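## Task

Get the yellow sponge inside the bin marked P3 so that no part of it sticks out past the bin's rim. The robot must not tip over or be left leaning, or the task fails. It only counts if the sponge stays there without the robot holding it.

## Robot and tools

ROBOT. The robot is a Hello Robot Stretch 3 with a single arm. It has a two-wheeled base 0.33 m long and 0.34 m wide, a lift that slides up a mast, and a telescoping arm that reaches out to the robot's right side. The base cannot move sideways, so the gripper is moved forward or back along the base's heading by driving. Turning in place pivots about the point midway between the drive wheels, 0.05 m behind the front edge. With the arm fully in and the wrist folded, a turn sweeps a circle of radius 0.28 m. An unfolded, level gripper reaches beyond that circle. Loose objects can occasionally get nudged by an outside push.

FRAMES. The base frame has its origin on the floor between the drive wheels, with x forward, y to the left and z up. hand_pose is reported in this frame and marks the point where the closed fingertips meet. With all wrist joints at zero, that frame's x points up, its y points back along the arm toward the mast, and its z points to the robot's rear. The odometry frame is the base frame as it was when the scene began. Heading is positive to the left, in the range -3.142 to 3.142. Wheel slip is counted as travel.

execute_actions. The actions argument is a list holding one action or none. An empty list just reports state and images. An action may contain base, joints, contact_limits, or a combination; its motions start together.
- base: exactly one key. translate_m is a relative drive distance in metres from the base's last reported position, -1 to 1, with positive meaning forward. rotate_rad is a relative turn in radians, -3.2 to 3.2, with positive meaning counter-clockwise (left).
- joints: absolute targets, keyed by joint name. lift_m is 0 to 1.1 (arm height on the mast). arm_m is 0 to 0.52 (extension). wrist_yaw_rad is -1.345 to 4.42: 0 is along the arm, positive swings toward the front, and 3.0 is folded over the base. wrist_pitch_rad is -1.57 to 0.451: 0 is level and negative tips the fingertips down. wrist_roll_rad is -2.911 to 2.911, and at 0 the fingers sit side by side. gripper_m is -0.089 to 0.179, with larger meaning wider. The real fingertip gap is below this number: about 0.007 less when nearly shut, about 0.025 less when fully open, and zero under 0.007. head_pan_rad is -3.953 to 1.73: 0 faces forward, positive is left, and -1.57 looks along the arm. head_tilt_rad is -1.53 to 0.419, and negative looks down. The tolerances for counting a joint as done are ±0.004 for the metre joints and ±0.02 for most angles, except ±0.05 for wrist pitch.
- contact_limits: only arm_m is accepted, given as a motor_effort percentage from 1 to 100. The arm stops with contact_stop when its effort reaches that level, or the negative of it when retracting. Smaller values are gentler, but a value that is too small halts the arm immediately. The result line shows the limit in force, the default and the maximum.
- cameras: a list of head_camera, nav_camera, wrist_camera or all. Omitted, null or all returns every camera; [] returns none. The pictures line lists the order of the images.
A call with an unknown key or an out-of-range value is rejected and nothing moves. If a call reports a stop, later motion calls in that same reply are skipped. A joint you leave out of an action may keep pushing toward its earlier target.

wait: seconds from 0 to 10. It commands nothing and returns state and images. zoom_image: camera plus region [x0, y0, x1, y1] in pixels measured from the top-left corner, at most 504 by 504. It enlarges that camera's latest full image. finished_scene: pass the current scene's number. This ends the scene permanently, and the result reports success and the next task.

RESULTS. base_status and joint_status report how each motion ended. done means the target was reached; for the base it means the wheels turned the commanded amount. off_target means it stopped short and may still be pushing. After contact_stop, time_out or torque_fault, the old target is dropped. The arm and lift stop on firm contact and go slack until you command them again; a slack lift can sink under load or keep pressing. on_its_own lists uncommanded behaviour; there, held at gives the target being held, not the current position. motor_effort is a percentage, positive toward higher joint values, with the peak in brackets. It is noisy and has a fixed bias. Positive wheel effort drives forward. If a motor's effort at rest is outside its normal range, it is likely loaded or pushing. The wrist servos can switch off for 10 s after prolonged strain (torque_fault). lidar_m gives 12 distances for 30-degree sectors, taken in a plane 0.17 m above the floor: sector 1 is ahead, then counter-clockwise, so 4 is left, 7 is behind and 10 is right. A dash means nothing was seen. It misses low or clear objects and thin legs, and the robot's own parts block some sectors. wrist_depth_mm and head_depth_mm are 7x7 grids of median depths in mm; the head grid follows its sideways image. base_tilt is in degrees, positive for forward or right, and carries a fixed bias of up to about 4 degrees. turned_by_wheels and turned_by_imu give the turn since the last result.

CAMERAS. head_camera and nav_camera are on the head and move with pan and tilt. wrist_camera is on the gripper. The supplied calibration (K, distortion, T_world_to_cam relative to the base frame) is only approximate.

GRIPPING. To grasp, command gripper_m smaller than the object's width. To let go, open to at least 0.02 above the value where contact began. Neither the reading nor a status of done proves that something is held. Squeezing too hard triggers a force cut-back, so send a new value to grip again.

CAUTIONS. The base only goes fast (0.30 m/s, 1.9 rad/s) when stowed: lift under 0.30, arm under 0.03 and yaw above 2.54. Otherwise it is limited to 0.10 m/s. Fold or unfold the wrist only with lift between 0.32 and 0.95, pitch at -0.4 and roll near 0; once folded, the lift may go down to 0.25. With yaw below -0.4, keep pitch at -0.5 or lower. Pushing the arm into something rigid while the gripper is above roughly 0.45 m can tip the robot, and so can a second push, driving while holding or snagging something fixed, or catching furniture, especially when reversing. If the robot tips, undo the motion in small steps, free the gripper, and lower the lift to about 0.2. Avoid drops, slams and hard shoves, and never leave the sponge supported only by the gripper.

Each tool is called after "Call:" by a JSON object that holds its "op" and its "data", one argument or row to a line.

## Session

I'll start by checking the robot's state and camera views.

Call:
{"op": "execute_actions", "data": {
  "actions": []
}}

Scene clock: 0.00 s.
base_odometry: x=+0.000 y=+0.000 heading=+0.000 (m, m, rad; odometry frame)
turned_by_wheels: +0.000 (rad since the last result)
turned_by_imu: +0.000 (rad since the last result)
base_tilt: forward=-2.1 right=-1.0 (deg)
lidar_m: 1.17 2.14 1.42 0.85 0.75 0.75 0.89 1.19 1.33 1.12 0.99 0.99
head_depth_mm: 1021 1009 1017 1051 1072 1073 1088 / 1133 1111 1131 1166 1176 1195 1216 / 1257 1251 1265 1296 1324 1340 1371 / 1423 1438 1466 1487 1517 1532 1561 / 1629 1664 1688 1735 1762 1776 1804 / 1822 1953 2010 2042 2082 2118 2046 / 1890 2241 2254 2254 2240 2241 2190
base_status: not commanded
joint_positions: lift_m=+0.443 arm_m=+0.000 wrist_yaw_rad=+2.940 wrist_pitch_rad=-0.565 wrist_roll_rad=+0.007 gripper_m=+0.037 head_pan_rad=-0.004 head_tilt_rad=+0.004
joint_status: not commanded
motor_effort: left_wheel=+0 right_wheel=+0 lift_m=+41 arm_m=+0 wrist_yaw_rad=+0 wrist_pitch_rad=+6 wrist_roll_rad=+0 gripper_m=+0 head_pan_rad=+0 head_tilt_rad=+1 (%)
hand_pose: x=+0.0196 y=+0.0544 z=+0.4241 quat_wxyz=(+0.266, +0.697, +0.127, +0.654) (m; base frame)
wrist_depth_mm: - 780 959 - - - - / 623 - - - - - - / 687 - 941 943 931 976 - / 715 - 783 790 795 817 824 / 659 663 - 677 695 709 709 / 581 581 - 593 623 606 625 / 517 545 - 546 546 557 546
pictures: head_camera (sideways: a quarter turn clockwise sets it upright), nav_camera (sideways: a quarter turn counterclockwise sets it upright), wrist_camera
Images, in order (width x height): head_camera 896x504, nav_camera 672x504, wrist_camera 644x364.

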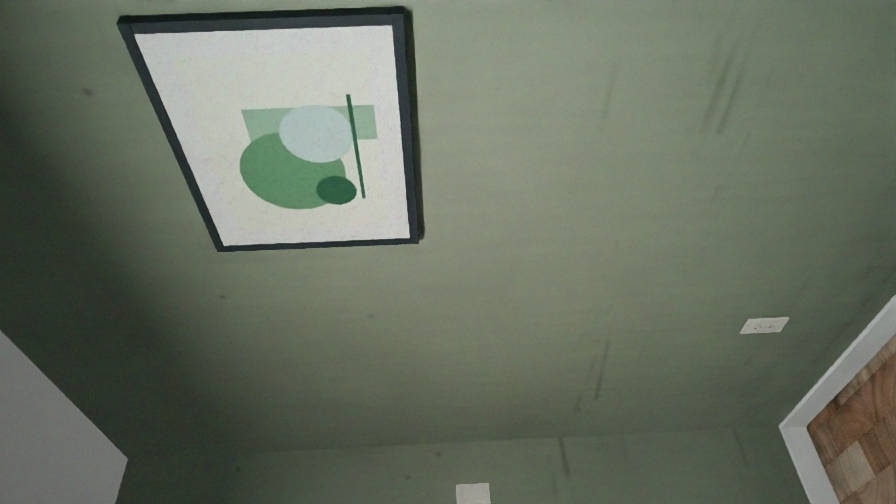

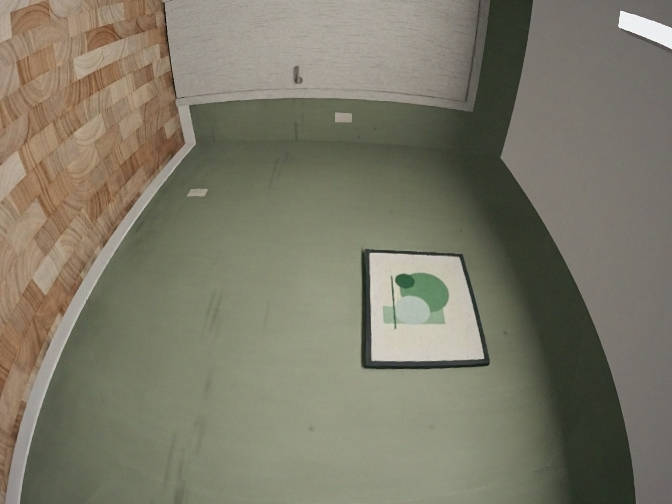

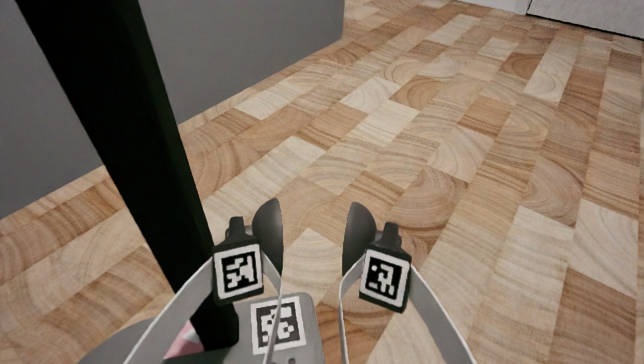

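Call:
{"op": "execute_actions", "data": {
  "actions": [
    {"joints": {"head_pan_rad": 1.7, "head_tilt_rad": -0.5}}
  ],
  "cameras": ["head_camera", "nav_camera"]
}}

Scene clock: 2.80 s.
base_odometry: x=+0.000 y=+0.000 heading=+0.000 (m, m, rad; odometry frame)
turned_by_wheels: +0.000 (rad since the last result)
turned_by_imu: -0.001 (rad since the last result)
base_tilt: forward=-2.2 right=-1.0 (deg)
lidar_m: 1.17 2.14 1.41 0.85 0.75 0.75 0.89 1.20 1.33 1.11 0.99 0.99
head_depth_mm: 942 1051 1185 1359 1587 1515 1253 / 870 959 1072 1213 1398 1489 1276 / 807 885 975 1094 1239 1410 1274 / 752 816 898 992 1116 1265 1277 / 704 761 830 911 1023 1137 1252 / 668 719 779 847 944 - - / 626 672 728 - - - -
base_status: not commanded
joint_positions: lift_m=+0.443 arm_m=+0.000 wrist_yaw_rad=+2.940 wrist_pitch_rad=-0.565 wrist_roll_rad=+0.007 gripper_m=+0.037 head_pan_rad=+1.693 head_tilt_rad=-0.493
joint_status: all done
motor_effort: left_wheel=+0(0) right_wheel=+0(0) lift_m=+41(41) arm_m=+0(0) wrist_yaw_rad=+0(0) wrist_pitch_rad=+6(6) wrist_roll_rad=+0(0) gripper_m=+0(0) head_pan_rad=+3(29) head_tilt_rad=-2(19) (%)
hand_pose: x=+0.0196 y=+0.0544 z=+0.4241 quat_wxyz=(+0.266, +0.697, +0.127, +0.654) (m; base frame)
wrist_depth_mm: - 785 926 - - - - / 632 - - - - - - / 677 - 913 934 950 992 - / 732 - 783 798 815 823 819 / 661 668 - 698 703 691 714 / 581 595 - 601 616 613 626 / 520 547 - 544 541 547 547
pictures: head_camera (sideways: a quarter turn clockwise sets it upright), nav_camera (sideways: a quarter turn counterclockwise sets it upright)
camera_calibration (this result's frames):
head_camera: T_world_to_cam=[[0.0242241, -0.488458, -0.872251, 1.15485], [-0.988951, -0.139349, 0.05057, -0.0574729], [-0.146249, 0.861389, -0.486436, 0.594473], [0, 0, 0, 1]] pos_world=[0.00212771, 0.0440164, 1.2994]
nav_camera: T_world_to_cam=[[-0.092716, 0.482749, 0.870837, -1.09184], [0.992057, 0.119458, 0.0394002, -0.00468664], [-0.0850083, 0.867573, -0.48999, 0.594231], [0, 0, 0, 1]] pos_world=[-0.0460671, 0.012106, 1.24217]
Images, in order (width x height): head_camera 896x504, nav_camera 672x504.

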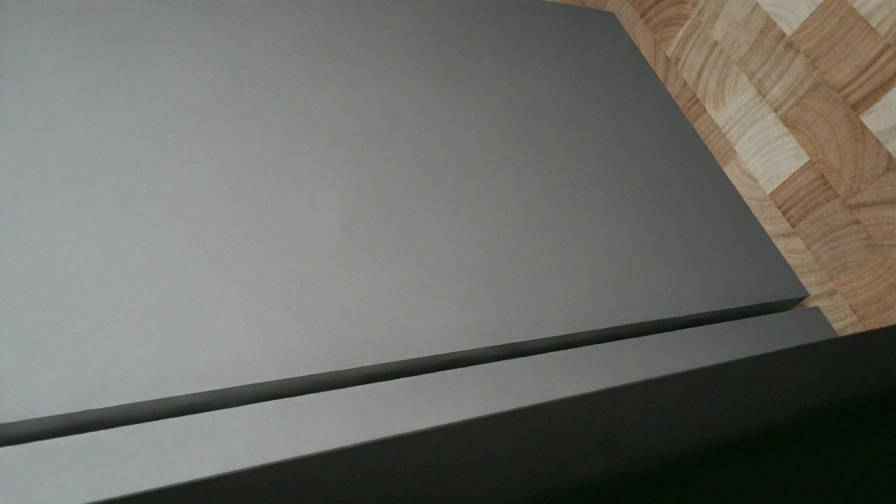

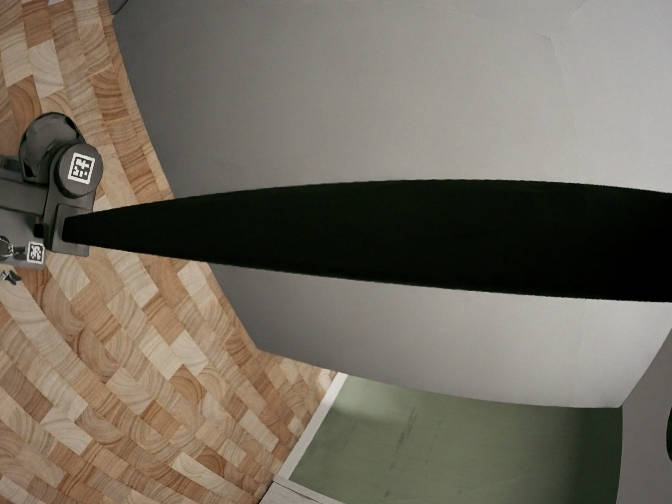

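Call:
{"op": "execute_actions", "data": {
  "actions": [
    {"joints": {"head_pan_rad": -2.2, "head_tilt_rad": -0.4}}
  ],
  "cameras": ["head_camera", "nav_camera"]
}}

Scene clock: 6.90 s.
base_odometry: x=+0.000 y=+0.000 heading=+0.000 (m, m, rad; odometry frame)
turned_by_wheels: +0.000 (rad since the last result)
turned_by_imu: -0.001 (rad since the last result)
base_tilt: forward=-2.0 right=-1.1 (deg)
lidar_m: 1.17 2.14 1.41 0.85 0.75 0.75 0.89 1.20 1.33 1.11 0.99 0.99
head_depth_mm: 1264 1361 1480 1340 942 1648 1329 / 1292 1399 1519 1160 901 1646 1335 / 1323 1421 1563 1235 927 1660 1349 / 1358 1456 1585 1398 1067 1674 1355 / 1387 1505 1655 1418 1085 1695 1368 / 1418 1533 1683 1432 1145 1648 1372 / 1448 1576 1680 1470 1158 1682 1375
base_status: not commanded
joint_positions: lift_m=+0.443 arm_m=+0.000 wrist_yaw_rad=+2.940 wrist_pitch_rad=-0.565 wrist_roll_rad=+0.007 gripper_m=+0.037 head_pan_rad=-2.193 head_tilt_rad=-0.409
joint_status: all done
motor_effort: left_wheel=+0(0) right_wheel=+0(1) lift_m=+40(41) arm_m=+0(0) wrist_yaw_rad=+0(0) wrist_pitch_rad=+6(6) wrist_roll_rad=+0(0) gripper_m=+1(0) head_pan_rad=-2(29) head_tilt_rad=+2(14) (%)
hand_pose: x=+0.0196 y=+0.0544 z=+0.4241 quat_wxyz=(+0.266, +0.697, +0.127, +0.654) (m; base frame)
wrist_depth_mm: - 774 940 - - - - / 630 - - - - - - / 675 - 912 932 954 977 - / 741 - 777 795 803 796 808 / 658 661 - 685 689 704 715 / 584 592 - 597 618 614 618 / 518 546 - 539 543 551 557
pictures: head_camera (sideways: a quarter turn clockwise sets it upright), nav_camera (sideways: a quarter turn counterclockwise sets it upright)
camera_calibration (this result's frames):
head_camera: T_world_to_cam=[[0.268883, 0.314343, -0.910434, 1.20317], [0.824505, -0.563741, 0.0488639, -0.0663194], [-0.497889, -0.763796, -0.410758, 0.498142], [0, 0, 0, 1]] pos_world=[-0.0208119, -0.0351161, 1.30326]
nav_camera: T_world_to_cam=[[-0.214685, -0.356614, 0.909251, -1.1412], [-0.808922, 0.586616, 0.0390785, 0.00671384], [-0.547317, -0.727123, -0.41441, 0.498704], [0, 0, 0, 1]] pos_world=[0.0333808, -0.0482887, 1.24405]
Images, in order (width x height): head_camera 896x504, nav_camera 672x504.

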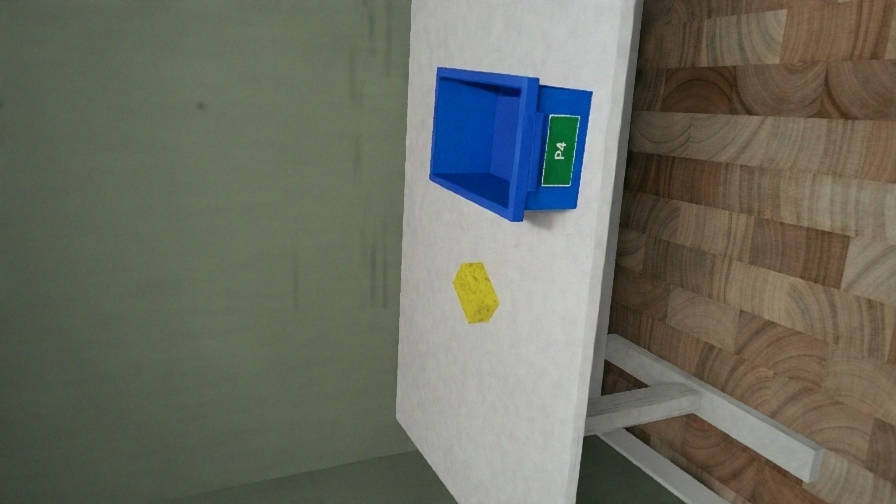

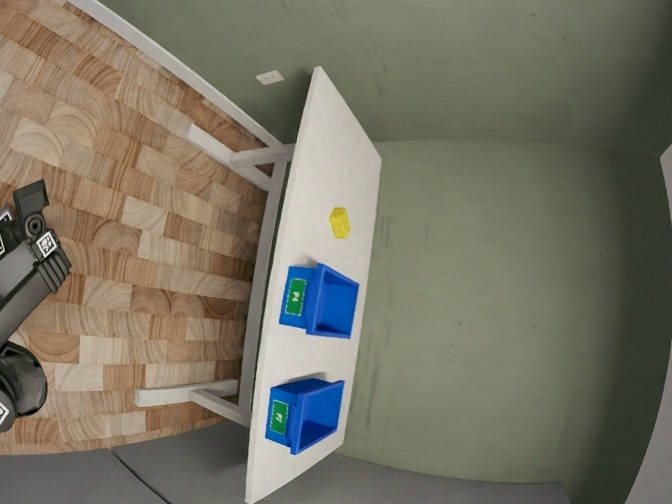

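Call:
{"op": "zoom_image", "data": {
  "camera": "nav_camera",
  "region": [240, 360, 380, 480]
}}

Call:
{"op": "zoom_image", "data": {
  "camera": "head_camera",
  "region": [400, 40, 660, 360]
}}

Region (240, 360, 380, 480) of nav_camera's 672x504 image, scaled by 3.600, with more detail than that image has; it fills the top 432 rows of this view, and the rest is white.

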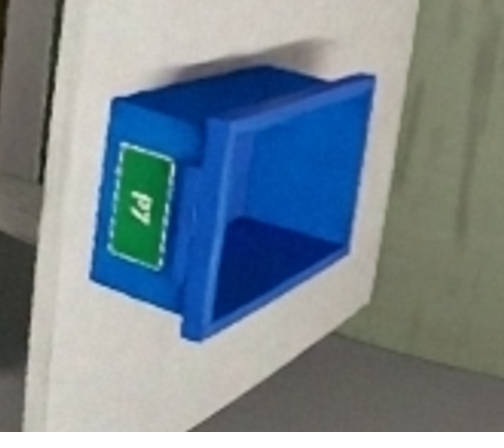

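Region (400, 40, 660, 360) of head_camera's 896x504 image, scaled by 1.575, with more detail than that image has; it fills the left 410 columns of this view, and the rest is white.

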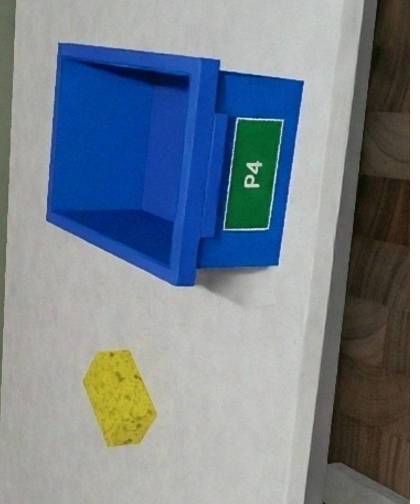

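Call:
{"op": "execute_actions", "data": {
  "actions": [
    {"base": {"rotate_rad": -1.27}, "joints": {"lift_m": 0.68, "wrist_pitch_rad": -0.4, "head_pan_rad": -0.8, "head_tilt_rad": -0.5}}
  ],
  "cameras": ["head_camera", "nav_camera"]
}}

Scene clock: 92.53 s.
base_odometry: x=+0.000 y=+0.000 heading=-1.270 (m, m, rad; odometry frame)
turned_by_wheels: -1.270 (rad since the last result)
turned_by_imu: -1.282 (rad since the last result)
base_tilt: forward=-2.1 right=-1.0 (deg)
lidar_m: 1.00 0.99 1.05 1.54 2.21 0.99 0.76 0.75 0.80 1.17 1.56 1.30
head_depth_mm: 1258 1364 1477 1074 939 1514 1263 / 1293 1412 1525 983 1740 1534 1260 / 1334 1481 1580 1158 1805 1537 1276 / 1386 1526 1653 1174 1896 1540 1279 / 1434 1582 1714 1188 1760 1551 1287 / 1503 1621 1717 1203 1844 1567 1301 / 1380 1421 1480 1286 1599 1550 1306
base_status: done
joint_positions: lift_m=+0.680 arm_m=+0.000 wrist_yaw_rad=+2.940 wrist_pitch_rad=-0.418 wrist_roll_rad=+0.007 gripper_m=+0.037 head_pan_rad=-0.807 head_tilt_rad=-0.494
joint_status: all done
motor_effort: left_wheel=+5(11) right_wheel=-3(8) lift_m=+46(45) arm_m=+0(0) wrist_yaw_rad=+1(0) wrist_pitch_rad=+9(8) wrist_roll_rad=+0(0) gripper_m=+1(0) head_pan_rad=+3(31) head_tilt_rad=-3(10) (%)
hand_pose: x=+0.0238 y=+0.0749 z=+0.6926 quat_wxyz=(+0.216, +0.705, +0.076, +0.671) (m; base frame)
wrist_depth_mm: - - - - - 894 732 / - - - - - 936 778 / - - - - - - 812 / - - - - - - 827 / - - - - - - 871 / 915 907 - 946 - - 891 / 808 826 837 818 846 847 853
pictures: head_camera (sideways: a quarter turn clockwise sets it upright), nav_camera (sideways: a quarter turn counterclockwise sets it upright)
camera_calibration (this result's frames):
head_camera: T_world_to_cam=[[-0.311952, 0.376902, -0.872141, 1.15676], [0.708752, 0.703643, 0.050574, -0.0678342], [0.632737, -0.602355, -0.486633, 0.589977], [0, 0, 0, 1]] pos_world=[0.0356317, -0.0328794, 1.29939]
nav_camera: T_world_to_cam=[[0.363398, -0.331327, 0.870726, -1.09448], [-0.723133, -0.689584, 0.0394007, 0.00577545], [0.587384, -0.643969, -0.490187, 0.590385], [0, 0, 0, 1]] pos_world=[0.0551245, 0.0215422, 1.24216]
Images, in order (width x height): head_camera 896x504, nav_camera 672x504.

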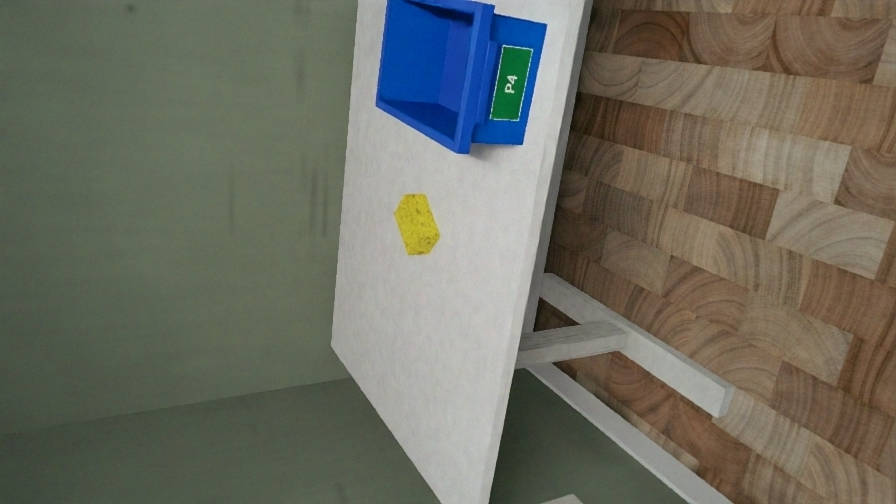

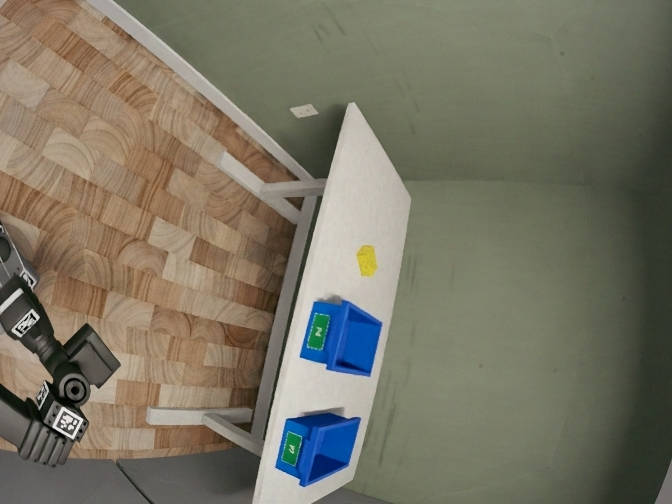

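Call:
{"op": "execute_actions", "data": {
  "actions": [
    {"base": {"translate_m": 0.45}, "joints": {"lift_m": 0.92, "wrist_yaw_rad": -0.1, "gripper_m": 0.15, "head_pan_rad": -1.15, "head_tilt_rad": -0.6}}
  ]
}}

Scene clock: 114.93 s.
base_odometry: x=+0.133 y=-0.430 heading=-1.270 (m, m, rad; odometry frame)
turned_by_wheels: +0.000 (rad since the last result)
turned_by_imu: +0.002 (rad since the last result)
base_tilt: forward=-2.0 right=-1.0 (deg)
lidar_m: 0.59 0.58 0.62 0.90 2.42 1.52 1.18 1.16 1.24 1.39 0.98 0.76
head_depth_mm: 1140 1268 1335 895 796 1410 1189 / 1140 1264 1355 974 840 1422 1200 / 1148 1266 1361 973 847 1433 1211 / 1144 1264 1356 991 856 1449 1223 / 1137 1265 1362 1010 862 1448 1223 / 1145 1277 1365 1016 843 1423 1224 / 1144 1273 1400 1031 853 1403 1233
base_status: done
joint_positions: lift_m=+0.920 arm_m=+0.000 wrist_yaw_rad=-0.098 wrist_pitch_rad=-0.417 wrist_roll_rad=+0.007 gripper_m=+0.150 head_pan_rad=-1.143 head_tilt_rad=-0.592
joint_status: all done
motor_effort: left_wheel=+3(11) right_wheel=-3(4) lift_m=+45(48) arm_m=+0(1) wrist_yaw_rad=-2(4) wrist_pitch_rad=+9(9) wrist_roll_rad=+0(0) gripper_m=+1(93) head_pan_rad=-2(22) head_tilt_rad=-4(11) (%)
hand_pose: x=-0.0436 y=-0.3683 z=+0.9327 quat_wxyz=(+0.682, +0.112, -0.700, -0.181) (m; base frame)
wrist_depth_mm: 866 941 - - - 941 795 / 848 945 713 799 766 959 811 / 675 692 643 545 673 751 855 / 532 550 527 545 - - 876 / 448 468 496 - - - 902 / 392 - - - - - 918 / - - - - - - 932
pictures: head_camera (sideways: a quarter turn clockwise sets it upright), nav_camera (sideways: a quarter turn counterclockwise sets it upright), wrist_camera
camera_calibration (this result's frames):
head_camera: T_world_to_cam=[[-0.204949, 0.53461, -0.819871, 1.08795], [0.903158, 0.426135, 0.0520987, -0.0709984], [0.377228, -0.729795, -0.570174, 0.700228], [0, 0, 0, 1]] pos_world=[0.0229519, -0.0403507, 1.29493]
nav_camera: T_world_to_cam=[[0.268478, -0.508398, 0.8182, -1.02541], [-0.908387, -0.416269, 0.0394177, 0.00688838], [0.320551, -0.753825, -0.573581, 0.700514], [0, 0, 0, 1]] pos_world=[0.0570058, 0.00961749, 1.24052]
wrist_camera: T_world_to_cam=[[-0.995969, 0.0831945, 0.0335182, -0.0490594], [0.0214751, 0.584018, -0.811456, 1.00313], [-0.0870839, -0.807466, -0.583451, 0.412687], [0, 0, 0, 1]] pos_world=[-0.0344655, -0.248532, 1.05642]
Images, in order (width x height): head_camera 896x504, nav_camera 672x504, wrist_camera 644x364.

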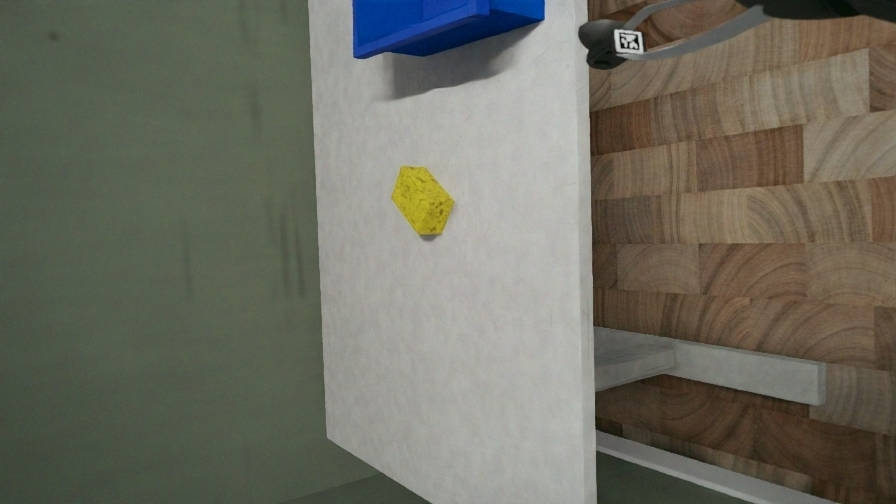

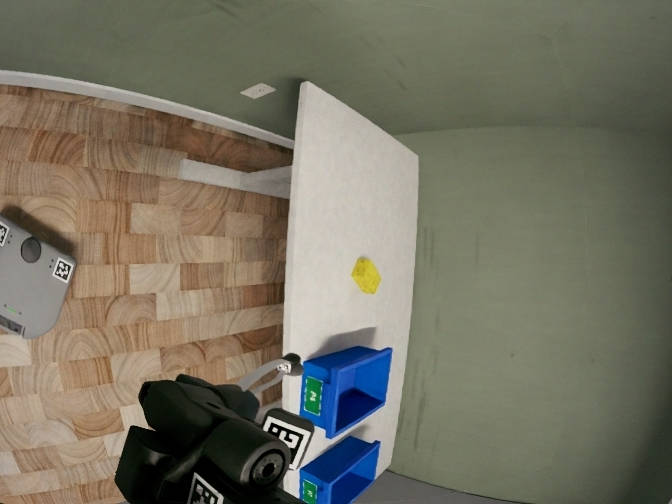

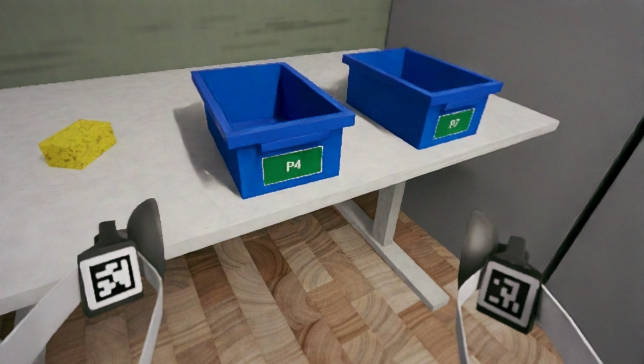

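Call:
{"op": "execute_actions", "data": {
  "actions": [
    {"base": {"translate_m": 0.383}, "joints": {"arm_m": 0.48, "wrist_pitch_rad": -0.5, "head_pan_rad": -1.6, "head_tilt_rad": -0.6}}
  ]
}}

Scene clock: 146.40 s.
base_odometry: x=+0.247 y=-0.796 heading=-1.270 (m, m, rad; odometry frame)
turned_by_wheels: +0.000 (rad since the last result)
turned_by_imu: +0.000 (rad since the last result)
base_tilt: forward=-2.0 right=-0.9 (deg)
lidar_m: 0.24 0.23 0.25 0.36 1.37 1.96 1.53 1.51 1.45 1.23 0.68 0.30
head_depth_mm: 1291 1455 1502 - 1198 1403 1193 / 1219 1361 1221 972 783 1417 1200 / 1170 1273 1231 943 768 1396 1215 / 1106 1229 1304 1000 775 1369 1215 / 1062 1164 1271 1006 781 690 1221 / 1015 1119 1236 1020 786 664 1233 / 979 1064 1173 1031 796 647 1206
base_status: done
joint_positions: lift_m=+0.920 arm_m=+0.480 wrist_yaw_rad=-0.099 wrist_pitch_rad=-0.512 wrist_roll_rad=+0.007 gripper_m=+0.150 head_pan_rad=-1.593 head_tilt_rad=-0.593
joint_status: all done
motor_effort: left_wheel=+3(10) right_wheel=-3(6) lift_m=+45(45) arm_m=+3(4) wrist_yaw_rad=+0(2) wrist_pitch_rad=+6(10) wrist_roll_rad=+0(0) gripper_m=+1(0) head_pan_rad=-1(26) head_tilt_rad=-3(2) (%)
hand_pose: x=-0.0425 y=-0.8351 z=+0.9119 quat_wxyz=(+0.672, +0.144, -0.694, -0.214) (m; base frame)
wrist_depth_mm: 414 462 518 608 708 876 897 / 450 502 585 671 746 800 810 / 485 537 577 579 604 609 627 / 466 473 483 477 497 498 365 / 398 415 403 415 418 311 380 / 352 340 358 356 362 - 268 / 305 309 313 278 319 319 269
pictures: head_camera (sideways: a quarter turn clockwise sets it upright), nav_camera (sideways: a quarter turn counterclockwise sets it upright), wrist_camera
camera_calibration (this result's frames):
head_camera: T_world_to_cam=[[0.0481495, 0.570791, -0.819682, 1.08616], [0.998597, -0.00941517, 0.0521029, -0.0715861], [0.0220224, -0.821041, -0.570444, 0.702746], [0, 0, 0, 1]] pos_world=[0.00371146, -0.0436607, 1.29491]
nav_camera: T_world_to_cam=[[0.0204548, -0.574839, 0.818011, -1.02365], [-0.999012, 0.0205432, 0.0394171, 0.00744197], [-0.0394631, -0.818009, -0.573851, 0.703061], [0, 0, 0, 1]] pos_world=[0.0561181, -0.0134754, 1.24051]
wrist_camera: T_world_to_cam=[[-0.996177, 0.0813005, 0.0319508, -0.0086815], [0.0295685, 0.658007, -0.752431, 1.26717], [-0.0821969, -0.74861, -0.657896, 0.141041], [0, 0, 0, 1]] pos_world=[-0.0345235, -0.727514, 1.04652]
Images, in order (width x height): head_camera 896x504, nav_camera 672x504, wrist_camera 644x364.

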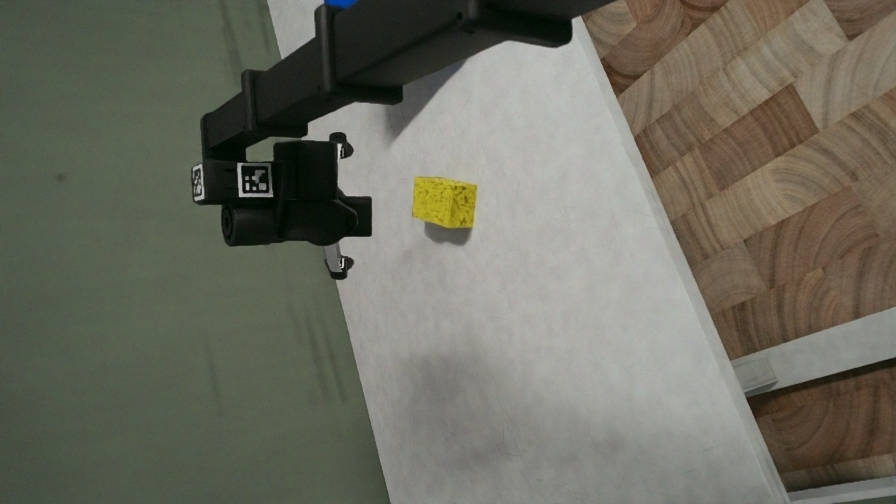

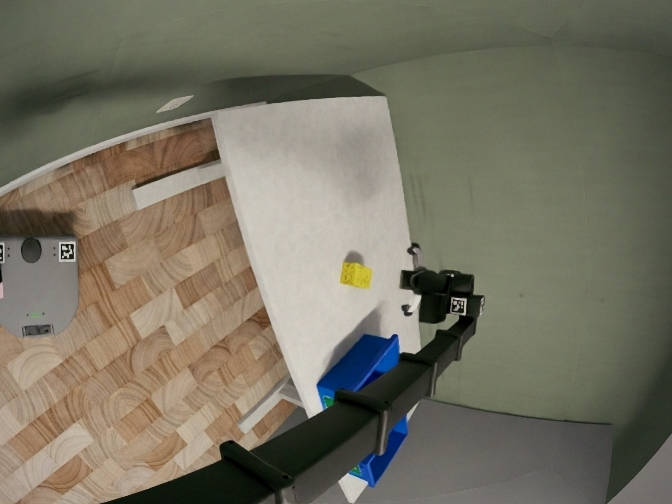

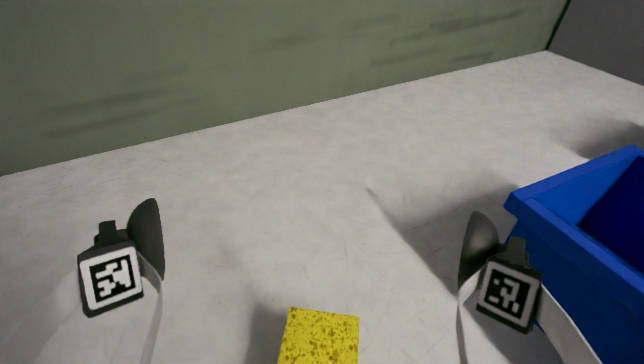

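Call:
{"op": "execute_actions", "data": {
  "actions": [
    {"joints": {"lift_m": 0.81, "arm_m": 0.505, "wrist_pitch_rad": -0.7, "gripper_m": 0.13}}
  ],
  "cameras": ["head_camera", "wrist_camera"]
}}

Scene clock: 156.23 s.
base_odometry: x=+0.247 y=-0.796 heading=-1.270 (m, m, rad; odometry frame)
turned_by_wheels: +0.000 (rad since the last result)
turned_by_imu: -0.001 (rad since the last result)
base_tilt: forward=-2.2 right=-1.0 (deg)
lidar_m: 0.24 0.23 0.25 0.36 1.37 1.96 1.53 1.50 1.45 1.23 0.67 0.30
head_depth_mm: 1293 1464 1331 904 - - 1170 / 1226 1373 1426 939 765 1408 1195 / 1170 1295 1408 911 767 1397 1213 / 1113 1231 1336 960 773 1362 1216 / 1066 1175 1274 1010 782 692 1215 / 1017 1121 1231 1023 789 662 1228 / 980 1068 1188 1034 795 645 1207
base_status: not commanded
joint_positions: lift_m=+0.810 arm_m=+0.505 wrist_yaw_rad=-0.099 wrist_pitch_rad=-0.710 wrist_roll_rad=+0.007 gripper_m=+0.130 head_pan_rad=-1.593 head_tilt_rad=-0.593
joint_status: all done
motor_effort: left_wheel=+3(3) right_wheel=-3(3) lift_m=+37(41) arm_m=+3(3) wrist_yaw_rad=+0(0) wrist_pitch_rad=+5(5) wrist_roll_rad=+0(0) gripper_m=+0(80) head_pan_rad=-3(3) head_tilt_rad=-2(2) (%)
hand_pose: x=-0.0393 y=-0.8273 z=+0.7636 quat_wxyz=(+0.648, +0.212, -0.676, -0.279) (m; base frame)
wrist_depth_mm: 359 367 369 380 380 392 392 / 304 308 312 317 319 326 320 / 261 265 270 273 276 278 248 / 234 234 238 185 239 248 243 / 209 214 212 165 212 221 221 / 192 - 189 149 189 202 200 / - 174 172 137 174 177 182
pictures: head_camera (sideways: a quarter turn clockwise sets it upright), wrist_camera
camera_calibration (this result's frames):
head_camera: T_world_to_cam=[[0.0481493, 0.570791, -0.819682, 1.08616], [0.998597, -0.00941493, 0.0521029, -0.0715861], [0.0220226, -0.821041, -0.570444, 0.702746], [0, 0, 0, 1]] pos_world=[0.00371147, -0.0436607, 1.29491]
wrist_camera: T_world_to_cam=[[-0.996753, 0.0755674, 0.0278131, -0.00295392], [0.0430732, 0.792198, -0.608742, 1.15218], [-0.0680346, -0.605568, -0.79288, 0.271452], [0, 0, 0, 1]] pos_world=[-0.0341041, -0.748147, 0.91669]
Images, in order (width x height): head_camera 896x504, wrist_camera 644x364.

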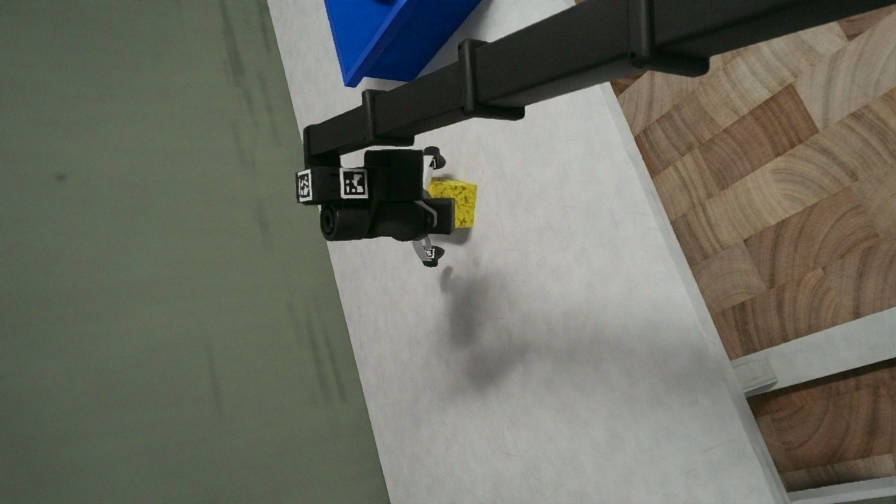

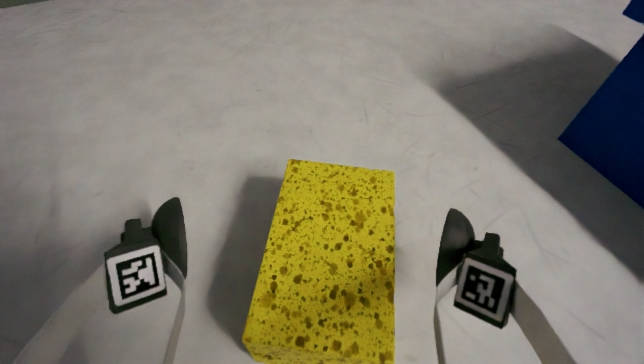

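Call:
{"op": "execute_actions", "data": {
  "actions": [
    {"joints": {"lift_m": 0.797, "gripper_m": 0.03}}
  ],
  "cameras": ["head_camera", "wrist_camera"]
}}

Scene clock: 160.50 s.
base_odometry: x=+0.247 y=-0.796 heading=-1.270 (m, m, rad; odometry frame)
turned_by_wheels: +0.000 (rad since the last result)
turned_by_imu: -0.001 (rad since the last result)
base_tilt: forward=-2.1 right=-1.1 (deg)
lidar_m: 0.24 0.23 0.25 0.36 1.38 1.96 1.53 1.50 1.44 1.23 0.67 0.30
head_depth_mm: 1297 1459 1334 920 803 - 1168 / 1223 1366 1423 963 764 1424 1198 / 1167 1308 1407 916 768 1401 1213 / 1112 1238 1335 962 774 1361 1212 / 1066 1175 1272 1007 780 694 1215 / 1017 1120 1226 1015 789 660 1227 / 974 1069 1179 1032 797 646 1209
base_status: not commanded
joint_positions: lift_m=+0.797 arm_m=+0.505 wrist_yaw_rad=-0.099 wrist_pitch_rad=-0.710 wrist_roll_rad=+0.007 gripper_m=+0.031 head_pan_rad=-1.593 head_tilt_rad=-0.593
joint_status: all done
motor_effort: left_wheel=+3(3) right_wheel=-3(3) lift_m=+36(40) arm_m=+3(4) wrist_yaw_rad=+0(0) wrist_pitch_rad=+5(5) wrist_roll_rad=+0(0) gripper_m=-19(100) head_pan_rad=-1(3) head_tilt_rad=-3(3) (%)
hand_pose: x=-0.0393 y=-0.8273 z=+0.7506 quat_wxyz=(+0.648, +0.212, -0.676, -0.280) (m; base frame)
wrist_depth_mm: 334 340 347 349 355 368 374 / 283 287 293 297 299 303 296 / 244 249 251 255 261 263 247 / 217 220 220 167 224 231 233 / 194 196 151 148 204 204 207 / 177 177 133 135 177 185 188 / 161 162 152 124 166 169 170
pictures: head_camera (sideways: a quarter turn clockwise sets it upright), wrist_camera
camera_calibration (this result's frames):
head_camera: T_world_to_cam=[[0.0481495, 0.570791, -0.819682, 1.08616], [0.998597, -0.00941517, 0.0521029, -0.0715861], [0.0220224, -0.821041, -0.570444, 0.702746], [0, 0, 0, 1]] pos_world=[0.00371146, -0.0436607, 1.29491]
wrist_camera: T_world_to_cam=[[-0.996753, 0.0755632, 0.0278098, -0.00259198], [0.0430811, 0.79228, -0.608634, 1.14422], [-0.0680235, -0.60546, -0.792963, 0.261295], [0, 0, 0, 1]] pos_world=[-0.0341036, -0.748143, 0.90368]
Images, in order (width x height): head_camera 896x504, wrist_camera 644x364.

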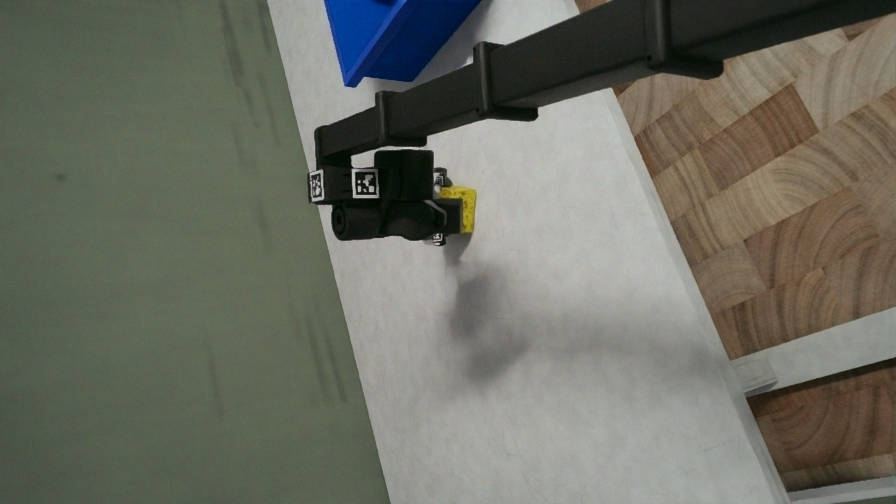

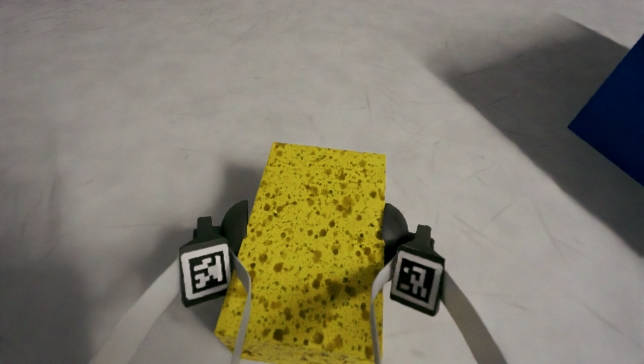

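Call:
{"op": "execute_actions", "data": {
  "actions": [
    {"base": {"translate_m": -0.3}, "joints": {"lift_m": 0.87, "arm_m": 0.0, "wrist_pitch_rad": -0.4, "gripper_m": 0.02, "head_tilt_rad": -0.9}}
  ],
  "cameras": ["head_camera", "wrist_camera"]
}}

Scene clock: 180.10 s.
base_odometry: x=+0.158 y=-0.509 heading=-1.269 (m, m, rad; odometry frame)
turned_by_wheels: +0.000 (rad since the last result)
turned_by_imu: -0.003 (rad since the last result)
base_tilt: forward=-2.1 right=-1.1 (deg)
lidar_m: 0.51 0.50 0.54 0.79 2.45 1.61 1.26 1.23 1.30 1.36 0.92 0.66
head_depth_mm: 1279 947 1595 1624 - - 1090 / 1296 852 849 1626 - - 1132 / 1311 955 810 502 - - 1144 / 1273 927 839 1640 1405 1247 1129 / 1238 1052 848 1576 1417 1255 1119 / 1200 1062 861 1560 1438 1259 1121 / 1149 1069 865 768 1416 1254 1130
base_status: done
joint_positions: lift_m=+0.870 arm_m=+0.000 wrist_yaw_rad=-0.100 wrist_pitch_rad=-0.419 wrist_roll_rad=+0.007 gripper_m=+0.024 head_pan_rad=-1.593 head_tilt_rad=-0.889
joint_status: gripper_m off_target (ended at +0.024, target +0.020); the others done
motor_effort: left_wheel=+3(6) right_wheel=-2(9) lift_m=+45(51) arm_m=-3(2) wrist_yaw_rad=+0(0) wrist_pitch_rad=+10(10) wrist_roll_rad=+0(0) gripper_m=-23(71) head_pan_rad=-1(2) head_tilt_rad=-3(18) (%)
hand_pose: x=-0.0439 y=-0.3685 z=+0.8824 quat_wxyz=(+0.681, +0.112, -0.700, -0.182) (m; base frame)
wrist_depth_mm: 824 913 - - - - 842 / 775 812 713 663 649 646 845 / 575 581 589 479 600 699 860 / 459 462 471 165 - - 945 / 375 393 150 148 - - - / - - 133 134 - - - / 984 - 151 124 - - -
pictures: head_camera (sideways: a quarter turn clockwise sets it upright), wrist_camera
camera_calibration (this result's frames):
head_camera: T_world_to_cam=[[0.0529936, 0.785025, -0.617194, 0.822234], [0.998243, -0.0252463, 0.0535999, -0.0735123], [0.0264954, -0.61895, -0.784984, 0.981763], [0, 0, 0, 1]] pos_world=[0.00379789, -0.0396676, 1.28209]
wrist_camera: T_world_to_cam=[[-0.995856, 0.084547, 0.0334983, -0.0471313], [0.0224067, 0.585108, -0.810645, 0.96213], [-0.0881378, -0.806536, -0.584578, 0.384439], [0, 0, 0, 1]] pos_world=[-0.0346107, -0.248902, 1.00626]
Images, in order (width x height): head_camera 896x504, wrist_camera 644x364.

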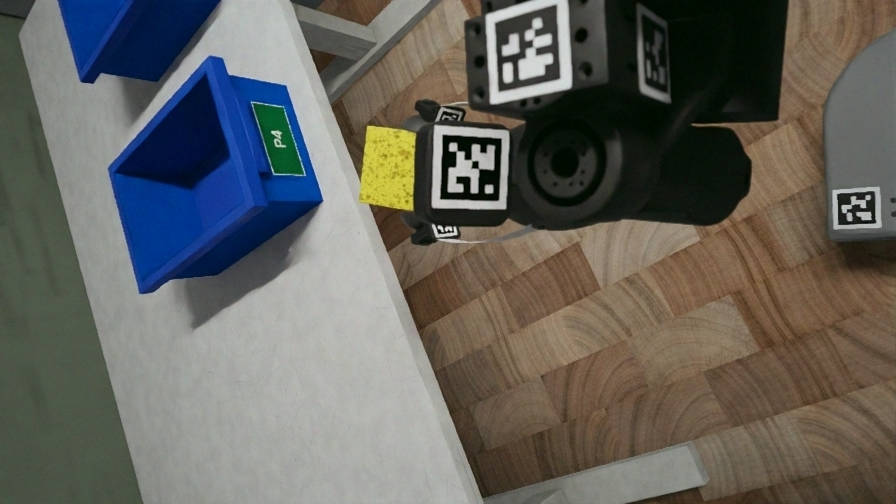

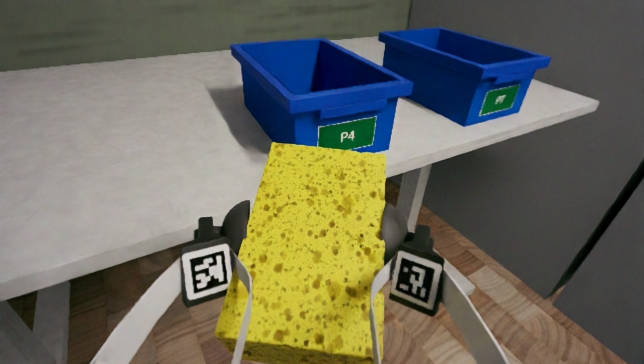

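Call:
{"op": "zoom_image", "data": {
  "camera": "wrist_camera",
  "region": [440, 60, 560, 140]
}}

Region (440, 60, 560, 140) of wrist_camera's 644x364 image, scaled by 4.200.

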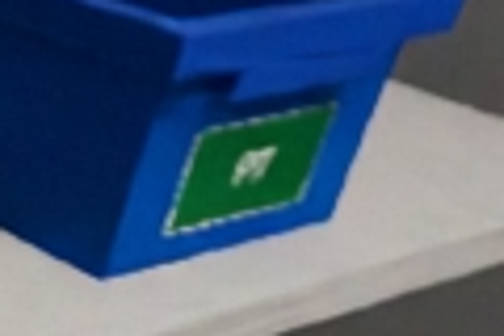

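Call:
{"op": "execute_actions", "data": {
  "actions": [
    {"base": {"rotate_rad": 2.5}, "joints": {"lift_m": 0.29, "wrist_yaw_rad": 2.7, "head_pan_rad": 0.0, "head_tilt_rad": -0.45}}
  ]
}}

Scene clock: 192.53 s.
base_odometry: x=+0.158 y=-0.509 heading=+1.230 (m, m, rad; odometry frame)
turned_by_wheels: +2.500 (rad since the last result)
turned_by_imu: +2.519 (rad since the last result)
base_tilt: forward=-2.1 right=-1.2 (deg)
lidar_m: 1.82 1.29 1.23 1.26 1.32 1.33 0.75 0.53 0.50 0.52 0.69 1.72
head_depth_mm: 2015 2183 2390 2525 1994 1553 1280 / 2111 2321 2510 2645 1999 1571 1288 / 2238 2461 2710 2775 2043 1587 1295 / 2369 2545 2893 2863 2028 1604 1317 / 2487 2764 3048 2869 2067 1608 1317 / 2580 1740 1796 1920 1936 1624 1327 / 1438 1491 1577 1648 1724 1643 1335
base_status: done
joint_positions: lift_m=+0.290 arm_m=+0.000 wrist_yaw_rad=+2.698 wrist_pitch_rad=-0.418 wrist_roll_rad=+0.007 gripper_m=+0.024 head_pan_rad=-0.007 head_tilt_rad=-0.458
joint_status: all done
motor_effort: left_wheel=-5(10) right_wheel=+5(9) lift_m=+37(41) arm_m=-2(2) wrist_yaw_rad=+2(2) wrist_pitch_rad=+9(10) wrist_roll_rad=+0(0) gripper_m=-22(22) head_pan_rad=+3(31) head_tilt_rad=+3(17) (%)
hand_pose: x=+0.0750 y=+0.0573 z=+0.3028 quat_wxyz=(+0.296, +0.709, -0.010, +0.640) (m; base frame)
wrist_depth_mm: - - - - - - - / - - - - - - - / 885 884 886 885 934 949 - / 689 692 703 166 710 747 744 / 580 567 150 149 604 603 610 / - 490 132 134 480 513 525 / - - 125 125 437 444 453
pictures: head_camera (sideways: a quarter turn clockwise sets it upright), nav_camera (sideways: a quarter turn counterclockwise sets it upright), wrist_camera
camera_calibration (this result's frames):
head_camera: T_world_to_cam=[[-0.456062, 0.038577, -0.889112, 1.17977], [-0.0127978, 0.998672, 0.0498952, -0.0625513], [0.889856, 0.034134, -0.454963, 0.547199], [0, 0, 0, 1]] pos_world=[0.0503215, -0.001722, 1.30103]
nav_camera: T_world_to_cam=[[0.459258, 0.0300799, 0.887793, -1.11732], [-0.0105268, -0.999172, 0.0392992, 0.00155885], [0.88824, -0.0273941, -0.458561, 0.547399], [0, 0, 0, 1]] pos_world=[0.0269345, 0.0501621, 1.24291]
wrist_camera: T_world_to_cam=[[0.909179, -0.415055, 0.0335181, -0.0595703], [-0.21801, -0.543038, -0.810914, 0.323247], [0.354775, 0.729959, -0.584204, 0.278124], [0, 0, 0, 1]] pos_world=[0.0259595, -0.0522089, 0.426603]
Images, in order (width x height): head_camera 896x504, nav_camera 672x504, wrist_camera 644x364.

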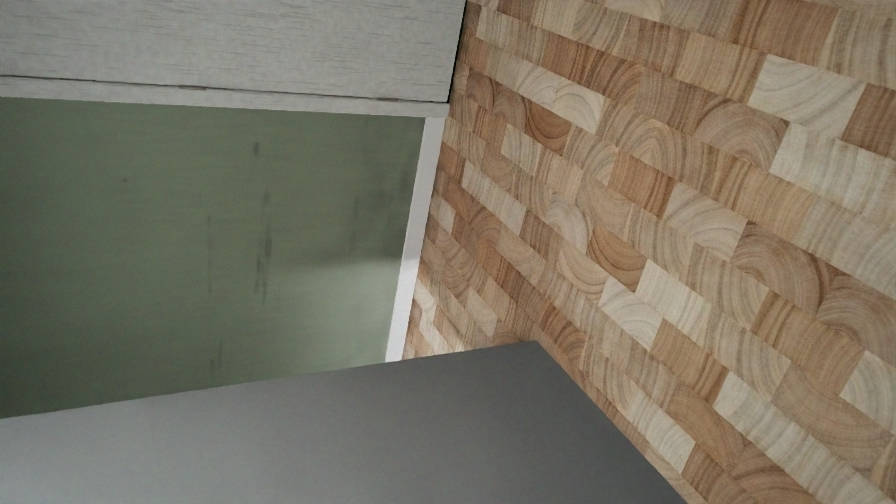

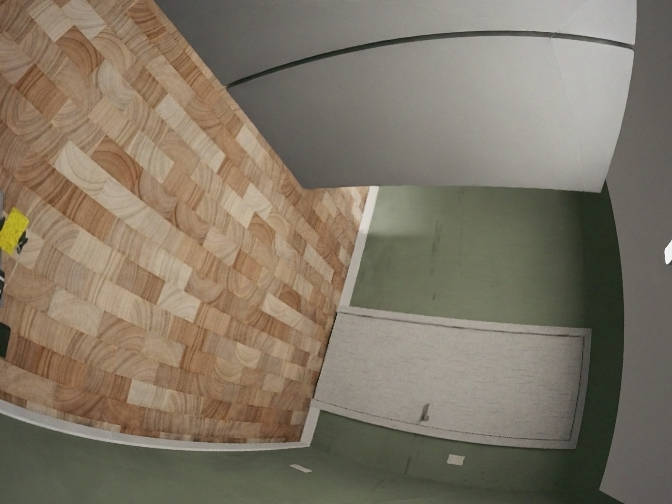

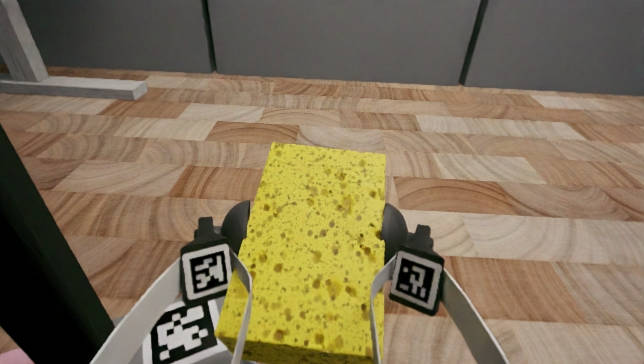

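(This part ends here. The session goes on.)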